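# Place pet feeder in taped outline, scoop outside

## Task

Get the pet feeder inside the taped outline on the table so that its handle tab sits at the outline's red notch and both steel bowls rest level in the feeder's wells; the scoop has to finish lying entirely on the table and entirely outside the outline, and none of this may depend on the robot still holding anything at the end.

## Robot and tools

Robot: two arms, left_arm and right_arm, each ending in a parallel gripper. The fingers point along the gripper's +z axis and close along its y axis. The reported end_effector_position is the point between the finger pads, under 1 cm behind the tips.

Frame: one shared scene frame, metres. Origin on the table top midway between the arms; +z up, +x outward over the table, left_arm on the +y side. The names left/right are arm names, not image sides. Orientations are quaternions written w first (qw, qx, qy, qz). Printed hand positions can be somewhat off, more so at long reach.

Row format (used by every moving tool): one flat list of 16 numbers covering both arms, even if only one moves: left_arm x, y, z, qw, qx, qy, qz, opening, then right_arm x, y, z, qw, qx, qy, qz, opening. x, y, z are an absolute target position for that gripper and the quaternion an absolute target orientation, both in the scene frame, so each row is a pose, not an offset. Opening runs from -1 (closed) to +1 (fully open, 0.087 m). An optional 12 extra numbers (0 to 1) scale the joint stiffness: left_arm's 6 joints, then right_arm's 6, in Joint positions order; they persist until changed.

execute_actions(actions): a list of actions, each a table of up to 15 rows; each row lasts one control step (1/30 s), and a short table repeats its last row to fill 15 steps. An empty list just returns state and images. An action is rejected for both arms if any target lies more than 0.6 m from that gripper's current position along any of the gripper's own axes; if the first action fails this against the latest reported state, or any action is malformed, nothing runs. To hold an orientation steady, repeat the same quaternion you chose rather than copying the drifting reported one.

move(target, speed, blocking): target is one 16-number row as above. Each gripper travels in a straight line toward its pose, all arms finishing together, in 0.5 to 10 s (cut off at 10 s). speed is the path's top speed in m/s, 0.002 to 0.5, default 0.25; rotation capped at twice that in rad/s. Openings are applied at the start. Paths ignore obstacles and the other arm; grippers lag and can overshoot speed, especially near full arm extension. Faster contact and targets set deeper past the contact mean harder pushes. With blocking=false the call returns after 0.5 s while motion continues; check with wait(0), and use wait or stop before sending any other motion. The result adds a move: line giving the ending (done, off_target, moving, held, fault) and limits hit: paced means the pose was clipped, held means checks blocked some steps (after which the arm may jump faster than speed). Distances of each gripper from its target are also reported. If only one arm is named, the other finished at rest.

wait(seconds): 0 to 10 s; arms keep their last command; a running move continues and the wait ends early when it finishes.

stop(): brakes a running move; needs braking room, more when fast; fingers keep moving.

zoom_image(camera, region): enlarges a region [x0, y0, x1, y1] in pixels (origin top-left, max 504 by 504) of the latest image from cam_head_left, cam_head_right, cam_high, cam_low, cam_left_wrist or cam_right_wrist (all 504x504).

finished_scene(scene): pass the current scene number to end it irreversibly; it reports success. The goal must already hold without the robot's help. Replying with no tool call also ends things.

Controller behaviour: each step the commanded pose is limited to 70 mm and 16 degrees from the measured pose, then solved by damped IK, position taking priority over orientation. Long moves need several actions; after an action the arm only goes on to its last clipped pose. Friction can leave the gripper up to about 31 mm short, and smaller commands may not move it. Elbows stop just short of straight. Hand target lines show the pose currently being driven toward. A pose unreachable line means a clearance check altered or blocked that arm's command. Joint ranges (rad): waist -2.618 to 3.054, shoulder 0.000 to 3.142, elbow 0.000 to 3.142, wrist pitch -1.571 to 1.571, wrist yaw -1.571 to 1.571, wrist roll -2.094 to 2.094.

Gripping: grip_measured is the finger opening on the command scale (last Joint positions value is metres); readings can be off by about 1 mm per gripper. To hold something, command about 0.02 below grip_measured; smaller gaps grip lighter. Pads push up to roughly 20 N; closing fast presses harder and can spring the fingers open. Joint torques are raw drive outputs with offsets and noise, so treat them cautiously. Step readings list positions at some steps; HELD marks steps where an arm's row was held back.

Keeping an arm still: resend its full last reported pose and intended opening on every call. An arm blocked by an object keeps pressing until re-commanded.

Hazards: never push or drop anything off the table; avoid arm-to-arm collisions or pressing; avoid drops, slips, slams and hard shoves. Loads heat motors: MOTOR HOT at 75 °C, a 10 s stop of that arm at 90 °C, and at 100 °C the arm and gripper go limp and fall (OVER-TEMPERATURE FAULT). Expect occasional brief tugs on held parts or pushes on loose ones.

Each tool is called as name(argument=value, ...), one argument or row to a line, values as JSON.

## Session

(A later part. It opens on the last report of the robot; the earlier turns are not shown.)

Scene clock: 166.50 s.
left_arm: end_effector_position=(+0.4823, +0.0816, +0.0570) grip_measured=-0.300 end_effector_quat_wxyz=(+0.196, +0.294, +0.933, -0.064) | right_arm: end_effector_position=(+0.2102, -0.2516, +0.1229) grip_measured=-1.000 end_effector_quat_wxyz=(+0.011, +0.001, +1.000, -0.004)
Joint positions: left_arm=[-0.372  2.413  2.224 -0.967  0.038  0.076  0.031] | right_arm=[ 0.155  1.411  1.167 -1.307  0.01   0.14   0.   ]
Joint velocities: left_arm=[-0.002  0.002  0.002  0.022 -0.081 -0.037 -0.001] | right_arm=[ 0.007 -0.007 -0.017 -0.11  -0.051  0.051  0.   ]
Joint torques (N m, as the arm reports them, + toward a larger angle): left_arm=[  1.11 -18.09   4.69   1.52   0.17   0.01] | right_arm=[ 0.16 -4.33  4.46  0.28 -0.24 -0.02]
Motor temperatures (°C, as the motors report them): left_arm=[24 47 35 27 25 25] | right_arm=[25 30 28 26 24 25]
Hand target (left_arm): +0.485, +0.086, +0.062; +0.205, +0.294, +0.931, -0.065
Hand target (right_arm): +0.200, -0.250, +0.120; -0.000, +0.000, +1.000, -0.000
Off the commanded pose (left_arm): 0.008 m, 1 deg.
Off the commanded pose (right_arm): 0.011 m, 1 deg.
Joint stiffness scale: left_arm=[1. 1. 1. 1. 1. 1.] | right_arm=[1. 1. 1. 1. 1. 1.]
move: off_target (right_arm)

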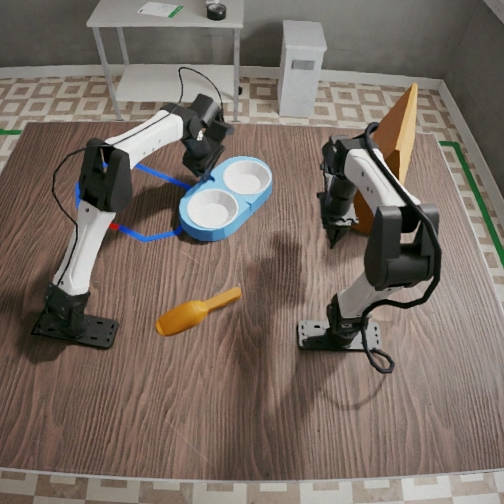

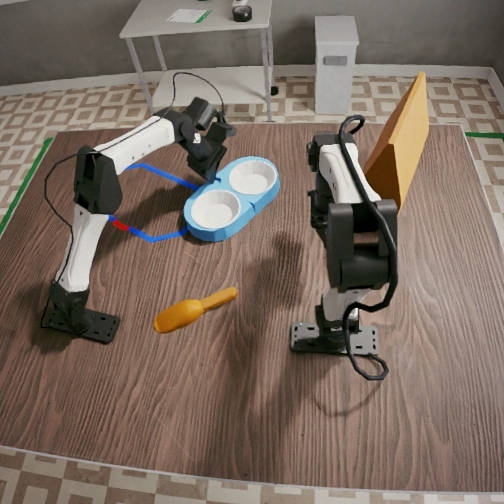

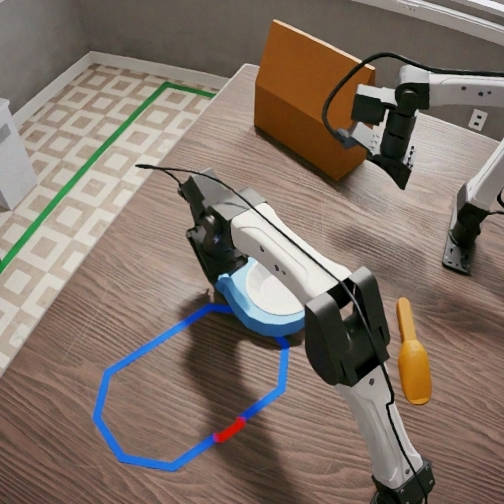

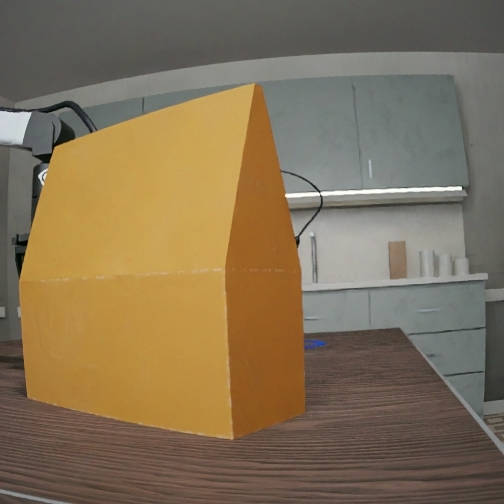

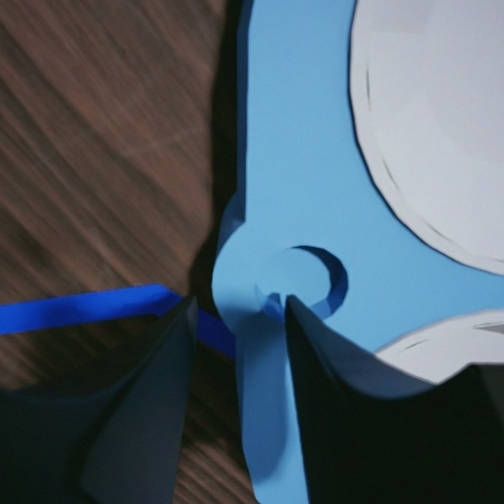

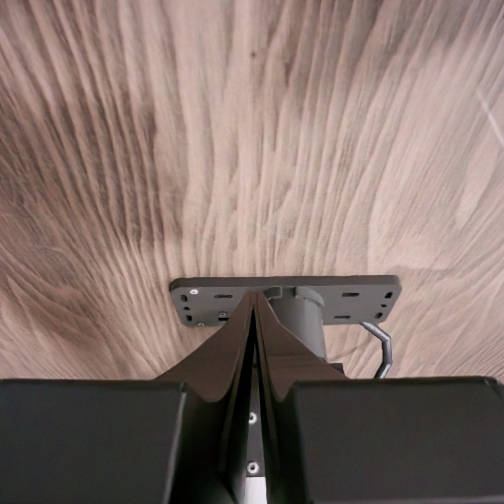

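move(
  target=[0.492,0.078,0.048,0.206,0.294,0.931,-0.065,-0.3,0.2,-0.25,0.12,0,0,1,0,-1],
  speed=0.04,
)

move(
  target=[0.492,0.078,0.048,0.206,0.294,0.931,-0.065,-0.72,0.2,-0.25,0.12,0,0,1,0,-1],
  speed=0.04,
)

Scene clock: 175.57 s.
left_arm: end_effector_position=(+0.4860, +0.0795, +0.0580) grip_measured=-0.300 end_effector_quat_wxyz=(+0.205, +0.294, +0.931, -0.066) | right_arm: end_effector_position=(+0.2102, -0.2516, +0.1229) grip_measured=-1.000 end_effector_quat_wxyz=(+0.011, +0.001, +1.000, -0.004)
Joint positions: left_arm=[-0.372  2.413  2.224 -0.949  0.038  0.077  0.031] | right_arm=[ 0.155  1.411  1.167 -1.307  0.01   0.14   0.   ]
Joint velocities: left_arm=[-0.012 -0.017  0.002  0.051  0.022 -0.022  0.   ] | right_arm=[-0.027  0.002 -0.002 -0.007 -0.037  0.051  0.   ]
Joint torques (N m, as the arm reports them, + toward a larger angle): left_arm=[  0.57 -13.71   7.11   1.57   0.13  -0.03] | right_arm=[ 0.28 -4.49  4.56  0.25 -0.18 -0.04]
Motor temperatures (°C, as the motors report them): left_arm=[24 51 34 28 25 25] | right_arm=[25 30 28 26 24 25]
Hand target (left_arm): +0.492, +0.078, +0.048; +0.206, +0.294, +0.931, -0.065
Hand target (right_arm): +0.200, -0.250, +0.120; -0.000, +0.000, +1.000, -0.000
Off the commanded pose (left_arm): 0.012 m, 0 deg.
Off the commanded pose (right_arm): 0.011 m, 1 deg.
Joint stiffness scale: left_arm=[1. 1. 1. 1. 1. 1.] | right_arm=[1. 1. 1. 1. 1. 1.]
move: off_target (left_arm, right_arm)

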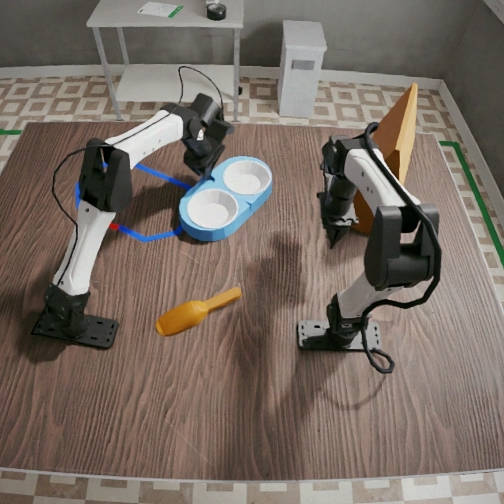

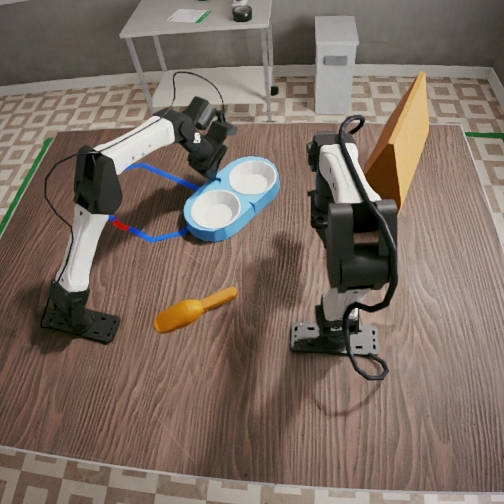

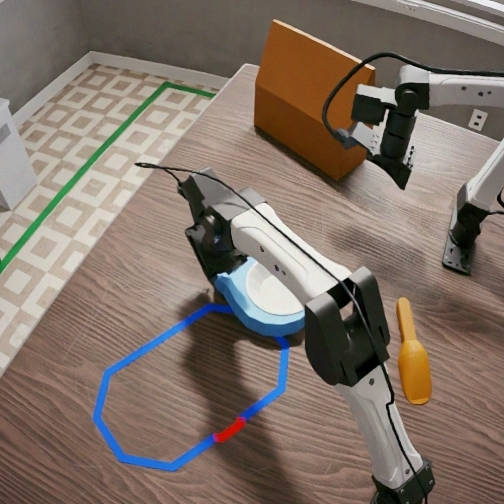

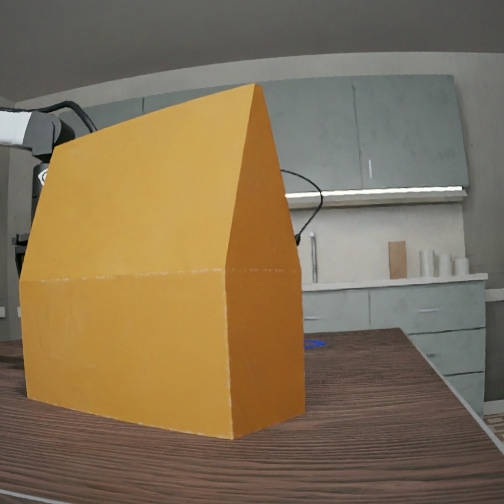

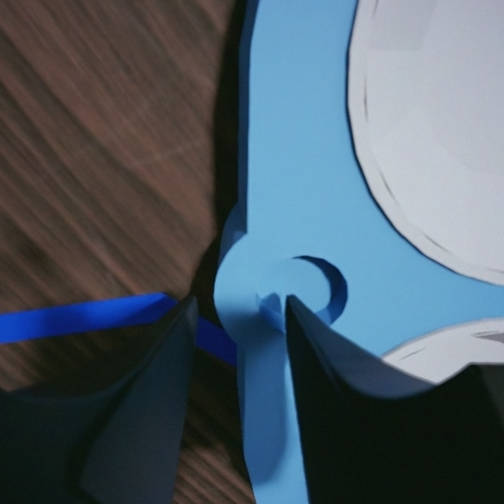

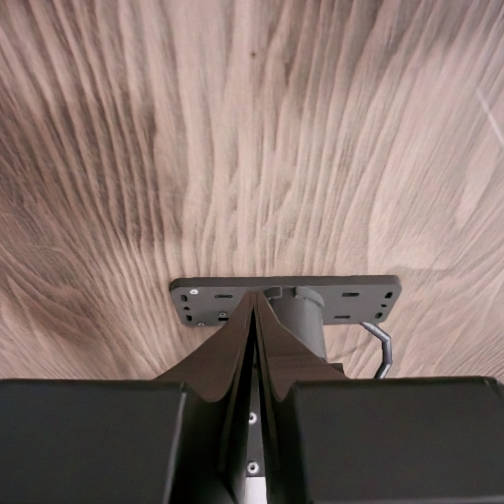

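Scene clock: 176.27 s.
left_arm: end_effector_position=(+0.4862, +0.0798, +0.0580) grip_measured=-0.684 end_effector_quat_wxyz=(+0.205, +0.294, +0.931, -0.065) | right_arm: end_effector_position=(+0.2102, -0.2516, +0.1229) grip_measured=-1.000 end_effector_quat_wxyz=(+0.011, +0.001, +1.000, -0.004)
Joint positions: left_arm=[-0.372  2.413  2.224 -0.949  0.037  0.077  0.014] | right_arm=[ 0.155  1.411  1.167 -1.307  0.01   0.14   0.   ]
Joint velocities: left_arm=[ 0.007  0.012  0.007 -0.007 -0.007 -0.022  0.   ] | right_arm=[-0.012  0.022 -0.002 -0.007 -0.037 -0.022  0.   ]
Joint torques (N m, as the arm reports them, + toward a larger angle): left_arm=[  0.46 -13.73   7.06   1.55   0.14  -0.01] | right_arm=[ 0.1  -4.64  4.49  0.35 -0.23 -0.04]
Motor temperatures (°C, as the motors report them): left_arm=[24 51 34 28 25 25] | right_arm=[25 30 28 26 24 25]
Hand target (left_arm): +0.492, +0.078, +0.048; +0.206, +0.294, +0.931, -0.065
Hand target (right_arm): +0.200, -0.250, +0.120; -0.000, +0.000, +1.000, -0.000
Off the commanded pose (left_arm): 0.012 m, 0 deg.
Off the commanded pose (right_arm): 0.011 m, 1 deg.
Joint stiffness scale: left_arm=[1. 1. 1. 1. 1. 1.] | right_arm=[1. 1. 1. 1. 1. 1.]
move: off_target (left_arm, right_arm)

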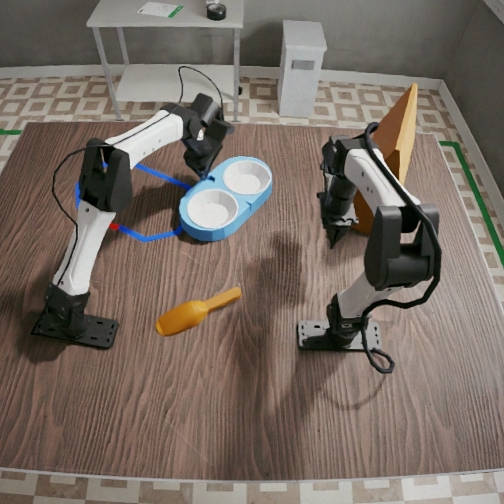

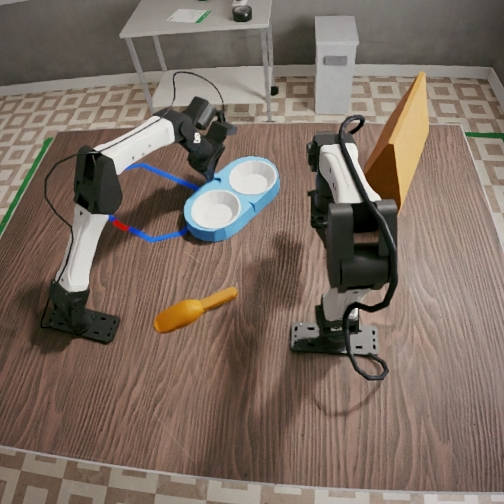

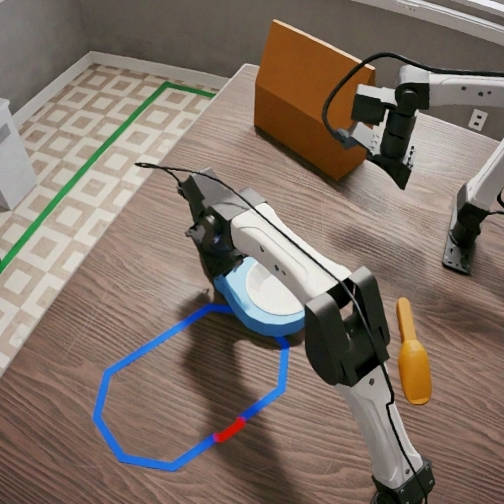

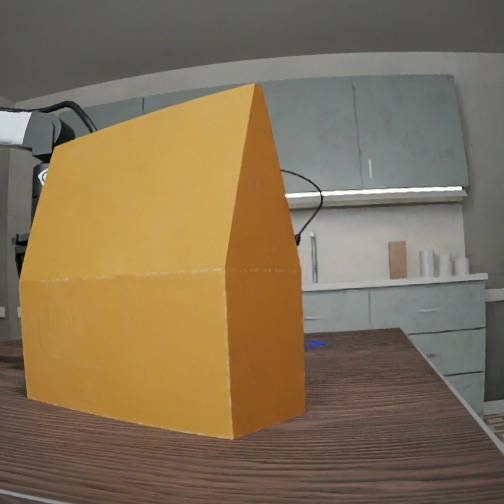

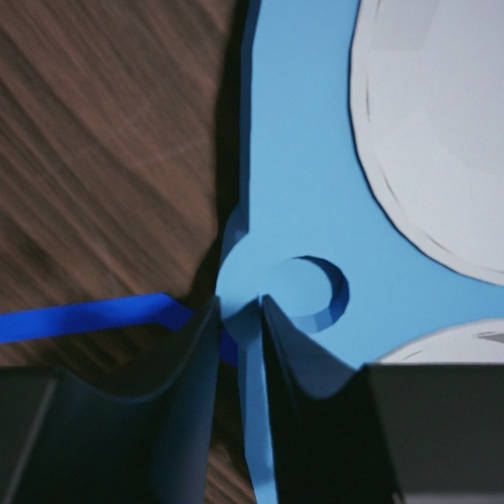

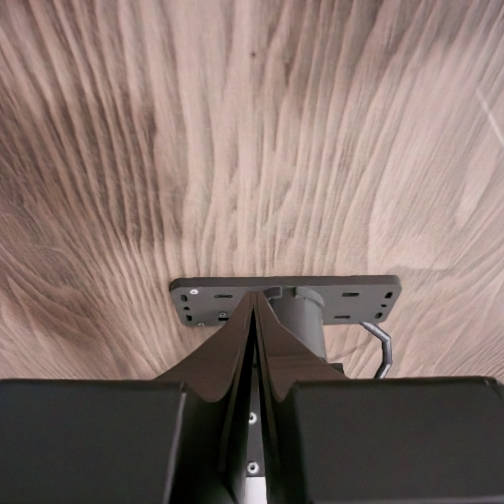

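Very shallow; regrip deeper.

execute_actions(
  actions=[
    [[0.492,0.078,0.048,0.206,0.294,0.931,-0.065,-0.45,0.2,-0.25,0.12,0,0,1,0,-1],[0.492,0.078,0.048,0.206,0.294,0.931,-0.065,-0.45,0.2,-0.25,0.12,0,0,1,0,-1],[0.492,0.078,0.048,0.206,0.294,0.931,-0.065,-0.45,0.2,-0.25,0.12,0,0,1,0,-1],[0.492,0.078,0.048,0.206,0.294,0.931,-0.065,-0.45,0.2,-0.25,0.12,0,0,1,0,-1],[0.493,0.077,0.044,0.206,0.294,0.931,-0.065,-0.45,0.2,-0.25,0.12,0,0,1,0,-1],[0.494,0.076,0.041,0.206,0.294,0.931,-0.065,-0.45,0.2,-0.25,0.12,0,0,1,0,-1],[0.496,0.075,0.038,0.206,0.294,0.931,-0.065,-0.45,0.2,-0.25,0.12,0,0,1,0,-1]],
    [[0.496,0.075,0.038,0.206,0.294,0.931,-0.065,-0.45,0.2,-0.25,0.12,0,0,1,0,-1]],
  ],
)

Scene clock: 188.93 s.
left_arm: end_effector_position=(+0.4911, +0.0766, +0.0487) grip_measured=-0.450 end_effector_quat_wxyz=(+0.207, +0.294, +0.931, -0.067) | right_arm: end_effector_position=(+0.2102, -0.2516, +0.1229) grip_measured=-1.000 end_effector_quat_wxyz=(+0.011, +0.001, +1.000, -0.004)
Joint positions: left_arm=[-0.372  2.438  2.229 -0.925  0.038  0.077  0.024] | right_arm=[ 0.155  1.411  1.167 -1.307  0.01   0.14   0.   ]
Joint velocities: left_arm=[ 0.007  0.007 -0.002 -0.037 -0.007 -0.051  0.   ] | right_arm=[-0.012 -0.002  0.012 -0.007 -0.081 -0.022  0.   ]
Joint torques (N m, as the arm reports them, + toward a larger angle): left_arm=[  0.53 -13.59   7.64   1.52   0.12  -0.08] | right_arm=[ 0.39 -4.65  4.41  0.26 -0.22  0.  ]
Motor temperatures (°C, as the motors report them): left_arm=[24 51 35 29 25 25] | right_arm=[25 30 27 26 24 25]
Hand target (left_arm): +0.496, +0.075, +0.038; +0.206, +0.294, +0.931, -0.065
Hand target (right_arm): +0.200, -0.250, +0.120; -0.000, +0.000, +1.000, -0.000
Off the commanded pose (left_arm): 0.012 m, 0 deg.
Off the commanded pose (right_arm): 0.011 m, 1 deg.
Joint stiffness scale: left_arm=[1. 1. 1. 1. 1. 1.] | right_arm=[1. 1. 1. 1. 1. 1.]
Step readings (end_effector_position; steps 1 to 15: 1st action; 16 to 30: 2nd action):
0: left_arm (+0.4862, +0.0798, +0.0580) | right_arm (+0.2102, -0.2516, +0.1229)
1: left_arm (+0.4862, +0.0797, +0.0580) | right_arm (+0.2102, -0.2516, +0.1229)
2: left_arm (+0.4863, +0.0796, +0.0581) | right_arm (+0.2102, -0.2516, +0.1229)
4: left_arm (+0.4864, +0.0796, +0.0581) | right_arm (+0.2102, -0.2516, +0.1229)
8: left_arm (+0.4886, +0.0783, +0.0534) | right_arm (+0.2102, -0.2516, +0.1229)
15: left_arm (+0.4911, +0.0766, +0.0487) | right_arm (+0.2102, -0.2516, +0.1229)
16: left_arm (+0.4911, +0.0766, +0.0487) | right_arm (+0.2102, -0.2516, +0.1229)
17: left_arm (+0.4911, +0.0766, +0.0487) | right_arm (+0.2102, -0.2516, +0.1229)
19: left_arm (+0.4911, +0.0766, +0.0487) | right_arm (+0.2102, -0.2516, +0.1229)
23: left_arm (+0.4911, +0.0766, +0.0487) | right_arm (+0.2102, -0.2516, +0.1229)
30: end_effector_position above

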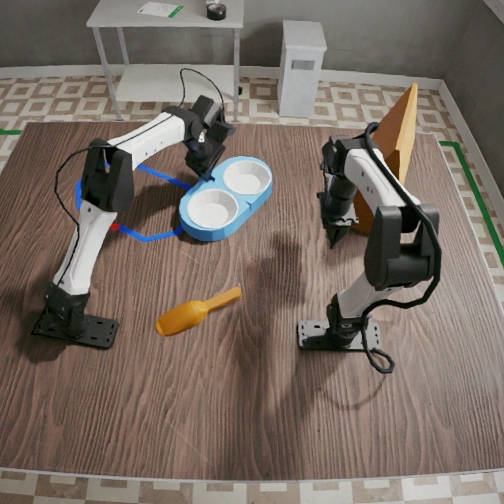

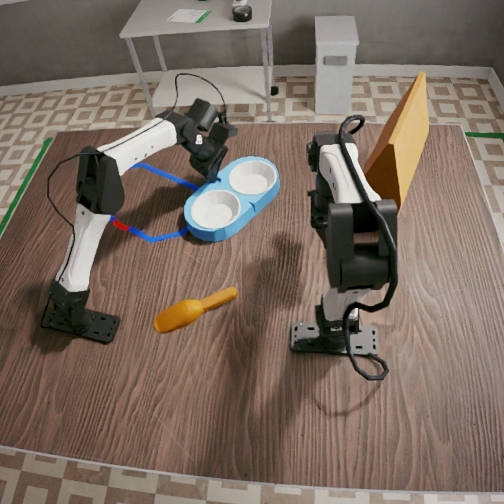

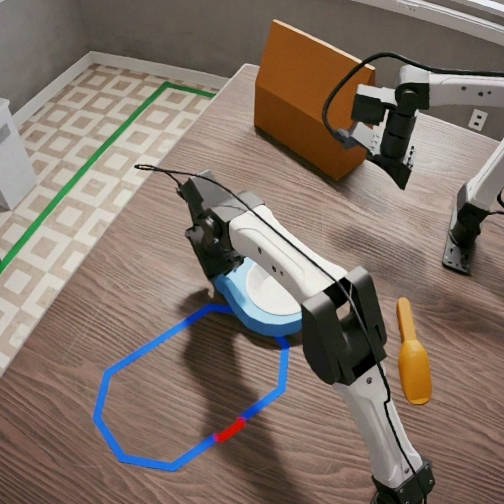

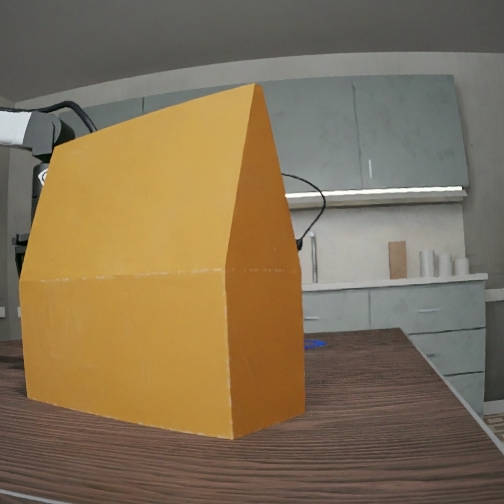

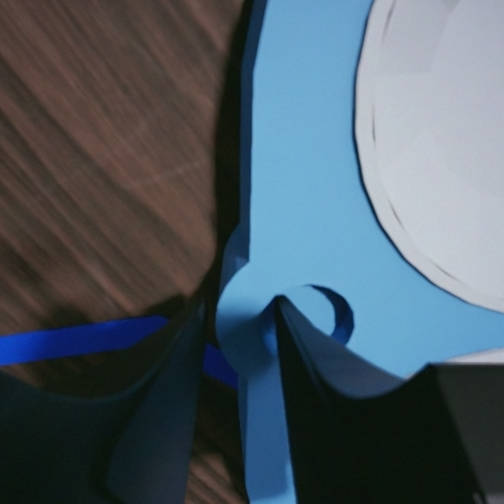

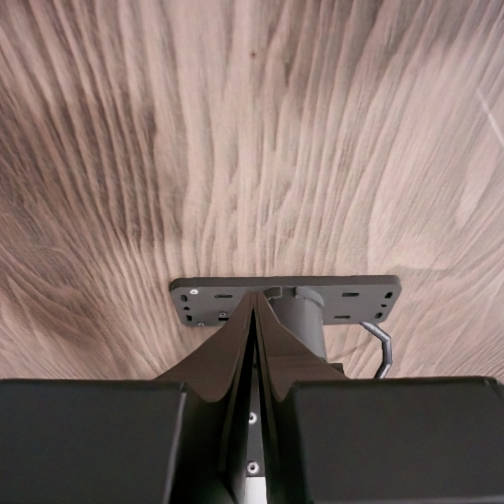

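execute_actions(
  actions=[
    [[0.496,0.075,0.04,0.206,0.294,0.931,-0.065,-0.6,0.2,-0.25,0.12,0,0,1,0,-1],[0.496,0.075,0.04,0.206,0.294,0.931,-0.065,-0.65,0.2,-0.25,0.12,0,0,1,0,-1],[0.496,0.075,0.04,0.206,0.294,0.931,-0.065,-0.72,0.2,-0.25,0.12,0,0,1,0,-1]],
  ],
)

move(
  target=[0.51,0.33,0.046,0.216,0.03,0.976,-0.007,-0.72,0.2,-0.25,0.12,0,0,1,0,-1],
  speed=0.1,
)

Scene clock: 202.23 s.
left_arm: end_effector_position=(+0.4914, +0.0768, +0.0487) grip_measured=-0.649 end_effector_quat_wxyz=(+0.208, +0.296, +0.930, -0.066) | right_arm: end_effector_position=(+0.2102, -0.2516, +0.1229) grip_measured=-1.000 end_effector_quat_wxyz=(+0.011, +0.001, +1.000, -0.004)
Joint positions: left_arm=[-0.372  2.438  2.229 -0.924  0.039  0.082  0.015] | right_arm=[ 0.155  1.411  1.167 -1.307  0.01   0.14   0.   ]
Joint velocities: left_arm=[-0.007  0.007 -0.002 -0.007 -0.037 -0.066  0.   ] | right_arm=[ 0.012 -0.002 -0.012  0.081  0.007 -0.007  0.   ]
Joint torques (N m, as the arm reports them, + toward a larger angle): left_arm=[  0.43 -13.53   8.31   1.39   0.12  -0.11] | right_arm=[ 0.5  -4.87  4.41  0.24 -0.18  0.01]
Motor temperatures (°C, as the motors report them): left_arm=[24 51 36 29 25 25] | right_arm=[25 30 27 26 24 25]
Hand target (left_arm): +0.496, +0.075, +0.040; +0.206, +0.294, +0.931, -0.065
Hand target (right_arm): +0.200, -0.250, +0.120; -0.000, +0.000, +1.000, -0.000
Off the commanded pose (left_arm): 0.010 m, 0 deg.
Off the commanded pose (right_arm): 0.011 m, 1 deg.
Joint stiffness scale: left_arm=[1. 1. 1. 1. 1. 1.] | right_arm=[1. 1. 1. 1. 1. 1.]
Step readings (end_effector_position):
0: left_arm (+0.4911, +0.0766, +0.0487) | right_arm (+0.2102, -0.2516, +0.1229)
1: left_arm (+0.4909, +0.0762, +0.0487) | right_arm (+0.2102, -0.2516, +0.1229)
2: left_arm (+0.4910, +0.0764, +0.0487) | right_arm (+0.2102, -0.2516, +0.1229)
4: left_arm (+0.4913, +0.0767, +0.0487) | right_arm (+0.2102, -0.2516, +0.1229)
8: left_arm (+0.4914, +0.0768, +0.0487) | right_arm (+0.2102, -0.2516, +0.1229)
15: end_effector_position above

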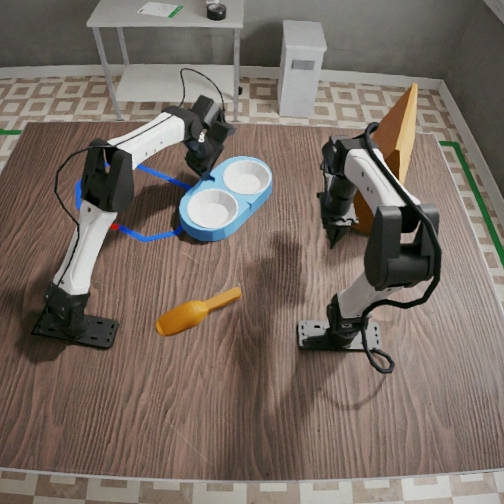

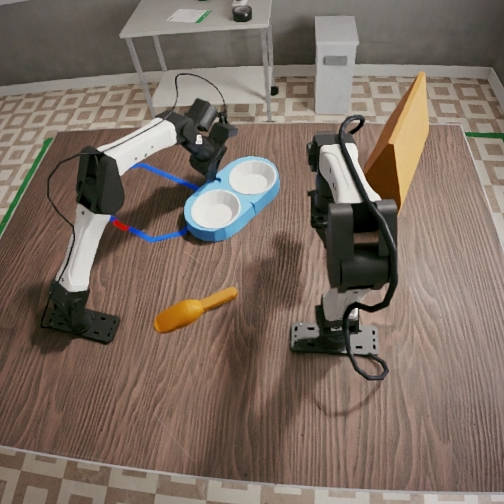

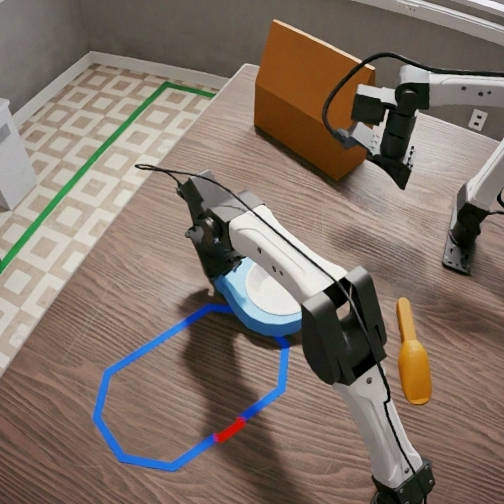

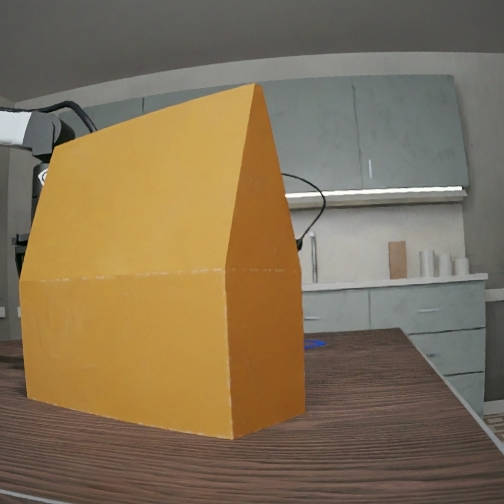

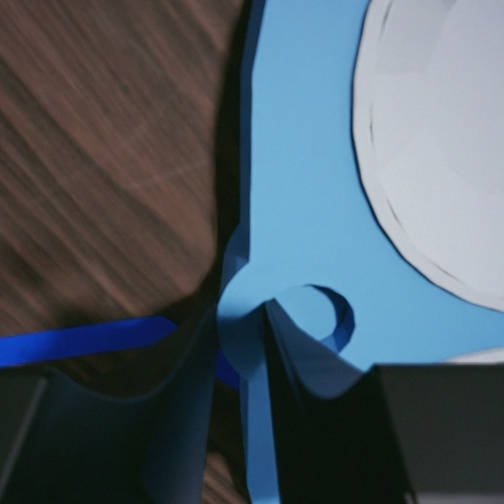

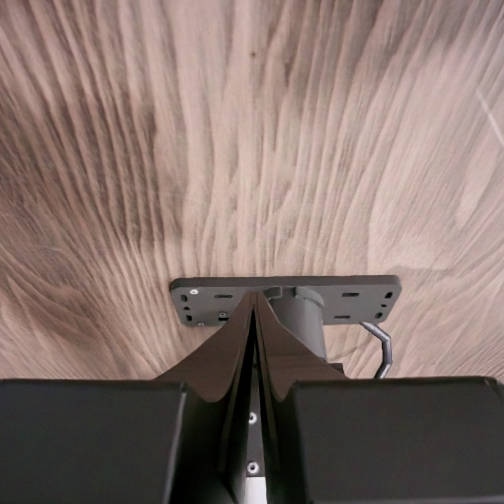

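Scene clock: 205.40 s.
left_arm: end_effector_position=(+0.5084, +0.3216, +0.0476) grip_measured=-0.656 end_effector_quat_wxyz=(+0.216, +0.042, +0.975, -0.016) | right_arm: end_effector_position=(+0.2102, -0.2516, +0.1229) grip_measured=-1.000 end_effector_quat_wxyz=(+0.011, +0.001, +1.000, -0.004)
Joint positions: left_arm=[ 0.099  2.167  1.765 -0.734  0.027  0.025  0.015] | right_arm=[ 0.155  1.411  1.167 -1.307  0.01   0.14   0.   ]
Joint velocities: left_arm=[-0.002 -0.017  0.027 -0.022 -0.051  0.066  0.   ] | right_arm=[-0.007 -0.002 -0.002 -0.037 -0.066 -0.037  0.   ]
Joint torques (N m, as the arm reports them, + toward a larger angle): left_arm=[  1.17 -15.29   4.22   1.52  -0.04  -0.21] | right_arm=[ 0.17 -4.72  4.35  0.24 -0.18 -0.03]
Motor temperatures (°C, as the motors report them): left_arm=[24 52 36 29 25 25] | right_arm=[25 30 28 26 24 25]
Hand target (left_arm): +0.505, +0.328, +0.046; +0.216, +0.029, +0.976, -0.010
Hand target (right_arm): +0.200, -0.250, +0.120; -0.000, +0.000, +1.000, -0.000
Off the commanded pose (left_arm): 0.009 m, 2 deg.
Off the commanded pose (right_arm): 0.011 m, 1 deg.
Joint stiffness scale: left_arm=[1. 1. 1. 1. 1. 1.] | right_arm=[1. 1. 1. 1. 1. 1.]
move: off_target (right_arm)

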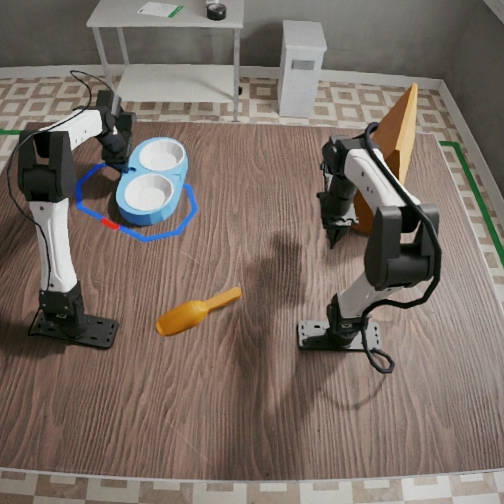

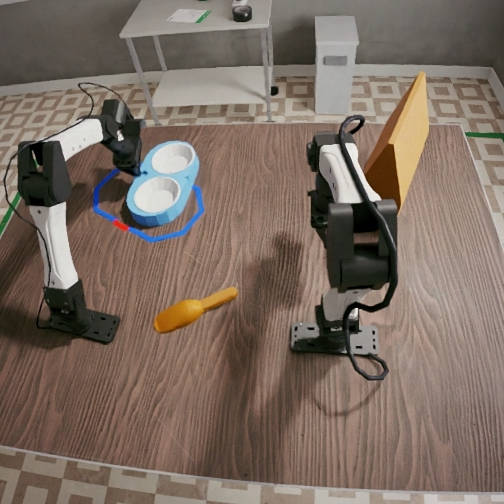

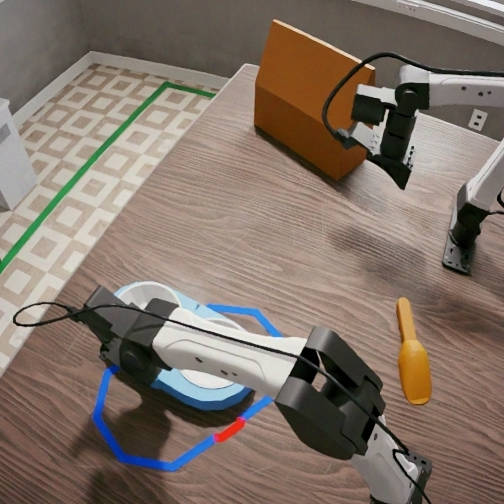

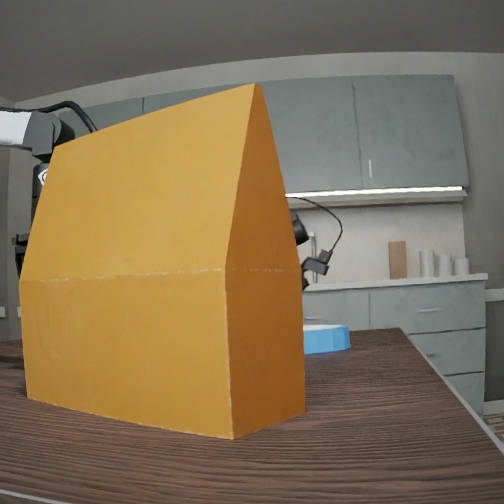

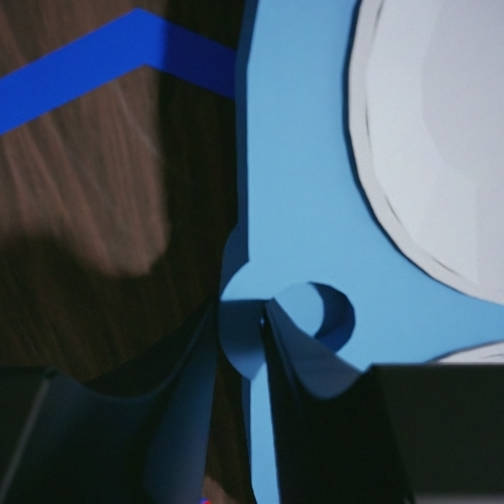

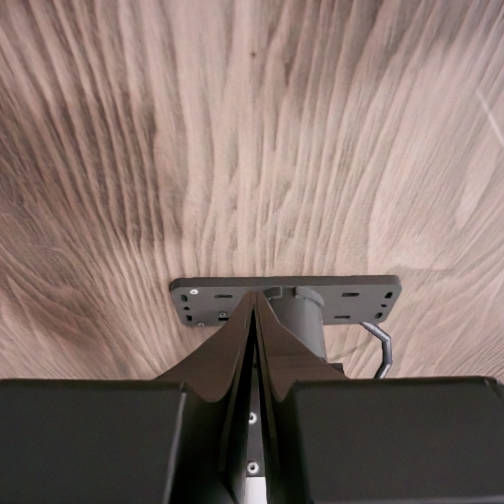

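move(
  target=[0.365,0.32,0.044,0.185,-0.503,0.836,0.111,-0.72,0.2,-0.25,0.12,0,0,1,0,-1],
  speed=0.15,
)

Scene clock: 217.20 s.
left_arm: end_effector_position=(+0.3758, +0.3164, +0.0454) grip_measured=-0.656 end_effector_quat_wxyz=(+0.190, -0.497, +0.841, +0.101) | right_arm: end_effector_position=(+0.2102, -0.2516, +0.1229) grip_measured=-1.000 end_effector_quat_wxyz=(+0.011, +0.001, +1.000, -0.004)
Joint positions: left_arm=[-0.041  1.817  1.278 -0.873 -0.406 -1.229  0.015] | right_arm=[ 0.155  1.411  1.167 -1.307  0.01   0.14   0.   ]
Joint velocities: left_arm=[ 0.002  0.007 -0.002 -0.022 -0.037 -0.11   0.   ] | right_arm=[-0.012  0.002 -0.007  0.007 -0.007  0.007  0.   ]
Joint torques (N m, as the arm reports them, + toward a larger angle): left_arm=[ -0.17 -11.54   3.65   0.56  -0.21  -0.3 ] | right_arm=[ 0.62 -4.79  4.29  0.26 -0.18 -0.02]
Motor temperatures (°C, as the motors report them): left_arm=[24 53 35 29 25 25] | right_arm=[25 30 28 26 24 25]
Hand target (left_arm): +0.365, +0.318, +0.044; +0.186, -0.503, +0.837, +0.112
Hand target (right_arm): +0.200, -0.250, +0.120; -0.000, +0.000, +1.000, -0.000
Off the commanded pose (left_arm): 0.012 m, 2 deg.
Off the commanded pose (right_arm): 0.011 m, 1 deg.
Joint stiffness scale: left_arm=[1. 1. 1. 1. 1. 1.] | right_arm=[1. 1. 1. 1. 1. 1.]
move: off_target (left_arm, right_arm)

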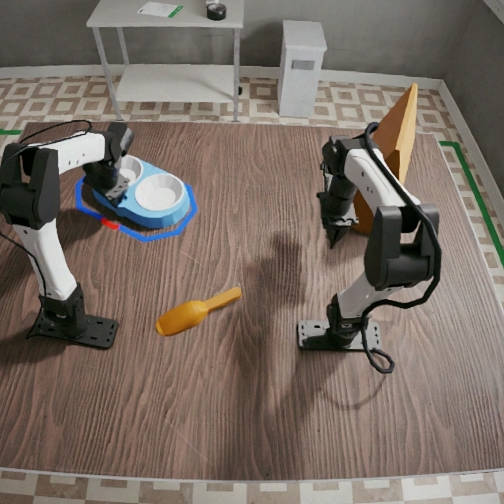

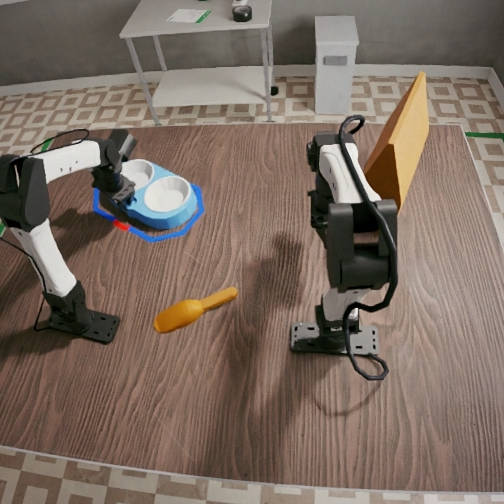

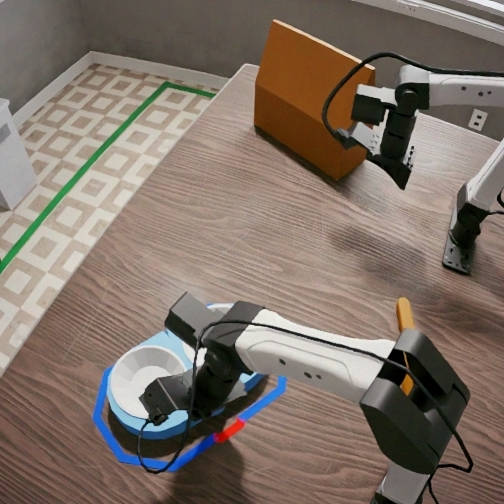

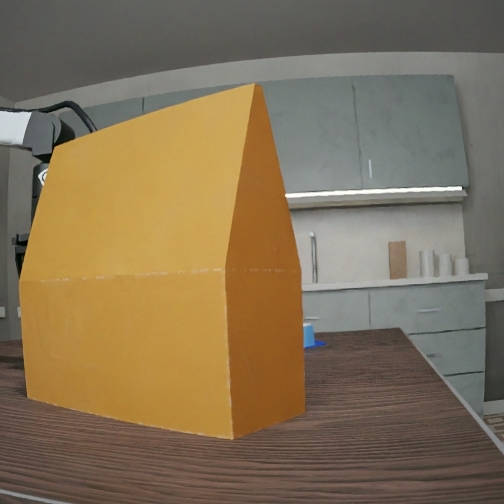

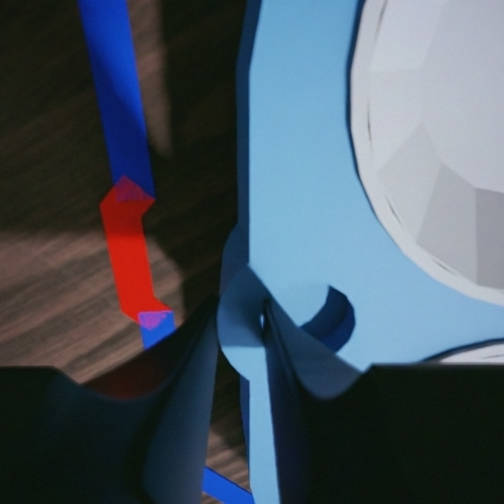

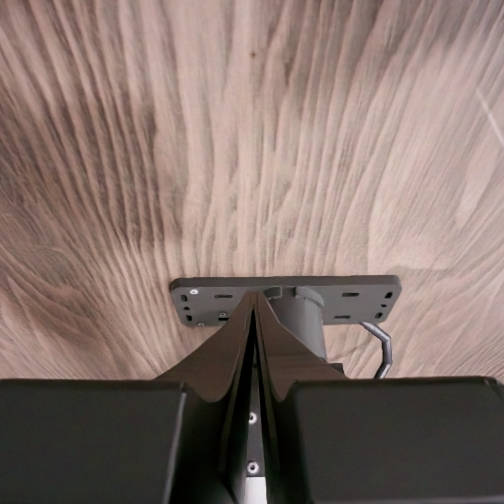

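zoom_image(
  camera="cam_head_right",
  region=[80,140,220,260],
)

zoom_image(
  camera="cam_high",
  region=[80,290,300,490],
)

Region (80, 140, 220, 260) of cam_head_right's 504x504 image, scaled by 3.600, with more detail than that image has; it fills the top 432 rows of this view, and the rest is white.

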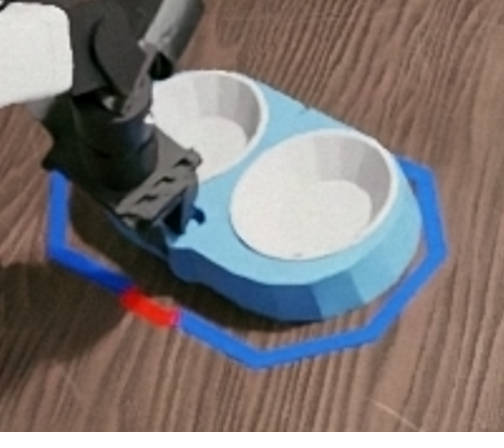

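Region (80, 290, 300, 490) of cam_high's 504x504 image, scaled by 2.291, with more detail than that image has; it fills the top 458 rows of this view, and the rest is white.

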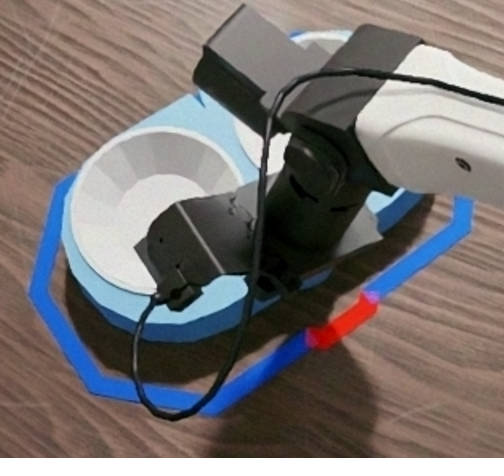

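move(
  target=[0.354,0.336,0.044,0.183,-0.517,0.828,0.114,-0.72,0.2,-0.25,0.12,0,0,1,0,-1],
  speed=0.05,
)

zoom_image(
  camera="cam_head_right",
  region=[80,140,220,260],
)

zoom_image(
  camera="cam_high",
  region=[80,290,300,490],
)

Scene clock: 240.47 s.
left_arm: end_effector_position=(+0.3616, +0.3285, +0.0452) grip_measured=-0.656 end_effector_quat_wxyz=(+0.185, -0.508, +0.835, +0.107) | right_arm: end_effector_position=(+0.2102, -0.2516, +0.1229) grip_measured=-1.000 end_effector_quat_wxyz=(+0.011, +0.001, +1.000, -0.004)
Joint positions: left_arm=[-0.013  1.771  1.22  -0.872 -0.405 -1.23   0.015] | right_arm=[ 0.155  1.411  1.167 -1.307  0.01   0.14   0.   ]
Joint velocities: left_arm=[-0.002 -0.002 -0.012 -0.007  0.037 -0.066 -0.001] | right_arm=[ 0.002 -0.012 -0.002  0.007 -0.007  0.022  0.   ]
Joint torques (N m, as the arm reports them, + toward a larger angle): left_arm=[  1.44 -11.09   3.69   0.64  -0.23  -0.2 ] | right_arm=[ 0.17 -4.74  4.35  0.23 -0.26 -0.05]
Motor temperatures (°C, as the motors report them): left_arm=[24 50 33 28 25 25] | right_arm=[25 30 28 26 24 25]
Hand target (left_arm): +0.354, +0.335, +0.044; +0.183, -0.517, +0.828, +0.114
Hand target (right_arm): +0.200, -0.250, +0.120; -0.000, +0.000, +1.000, -0.000
Off the commanded pose (left_arm): 0.011 m, 2 deg.
Off the commanded pose (right_arm): 0.011 m, 1 deg.
Joint stiffness scale: left_arm=[1. 1. 1. 1. 1. 1.] | right_arm=[1. 1. 1. 1. 1. 1.]
move: off_target (left_arm, right_arm)

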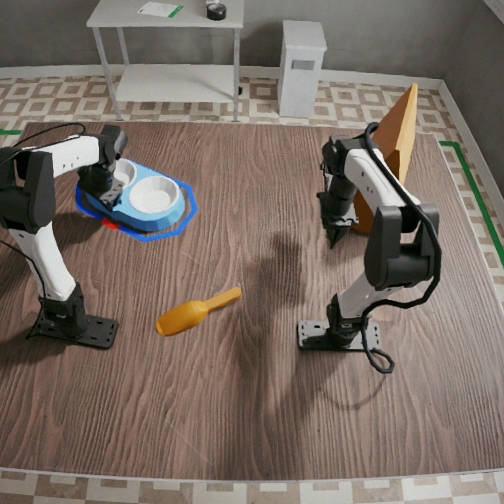

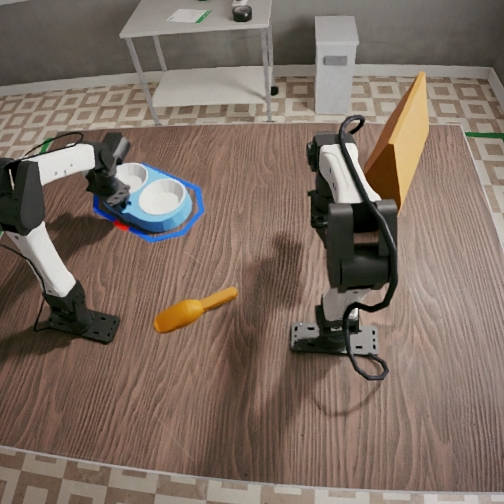

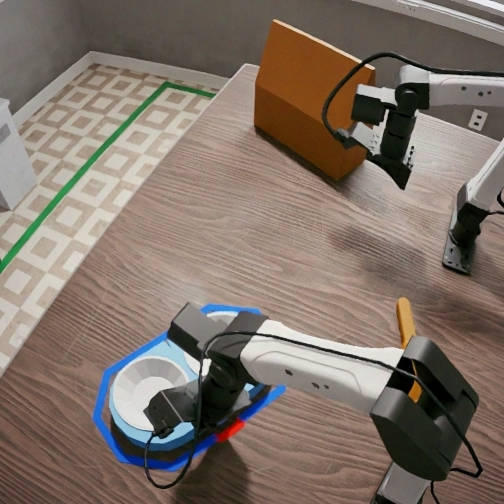

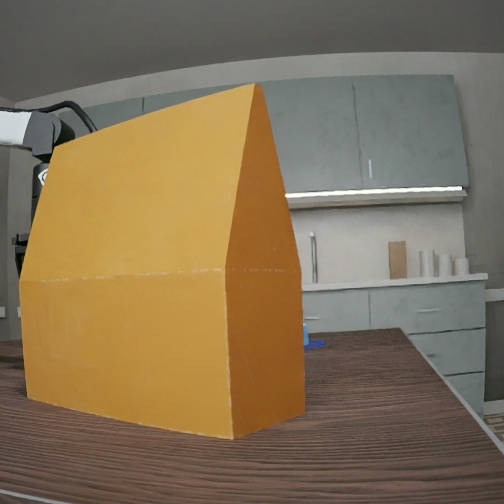

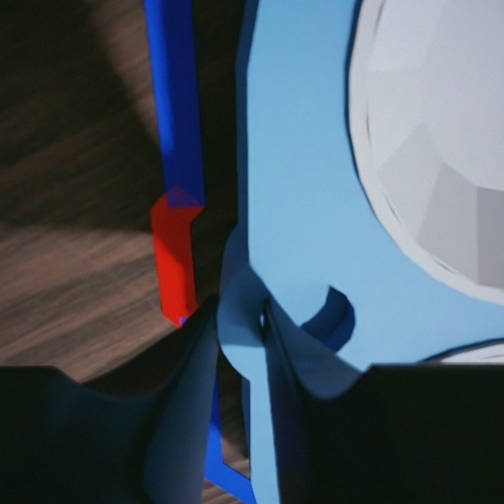

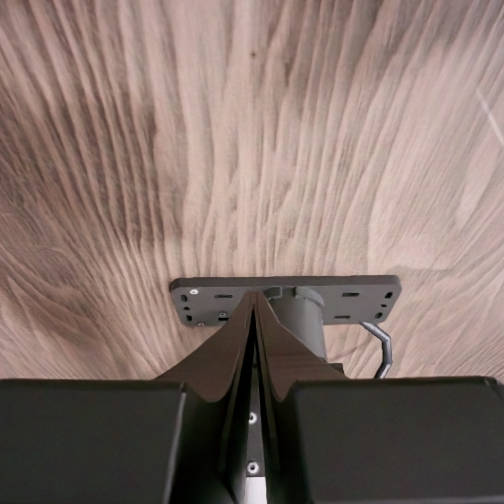

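Region (80, 140, 220, 260) of cam_head_right's 504x504 image, scaled by 3.600, with more detail than that image has; it fills the top 432 rows of this view, and the rest is white.

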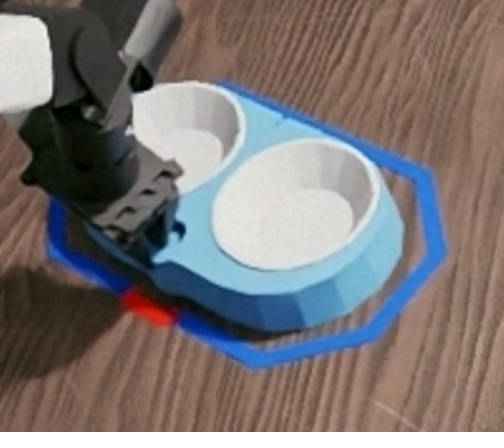

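Region (80, 290, 300, 490) of cam_high's 504x504 image, scaled by 2.291, with more detail than that image has; it fills the top 458 rows of this view, and the rest is white.

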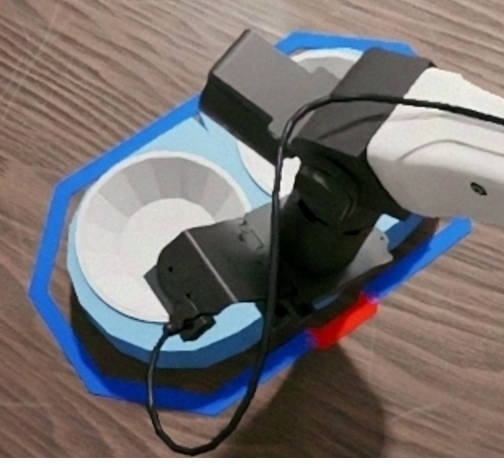

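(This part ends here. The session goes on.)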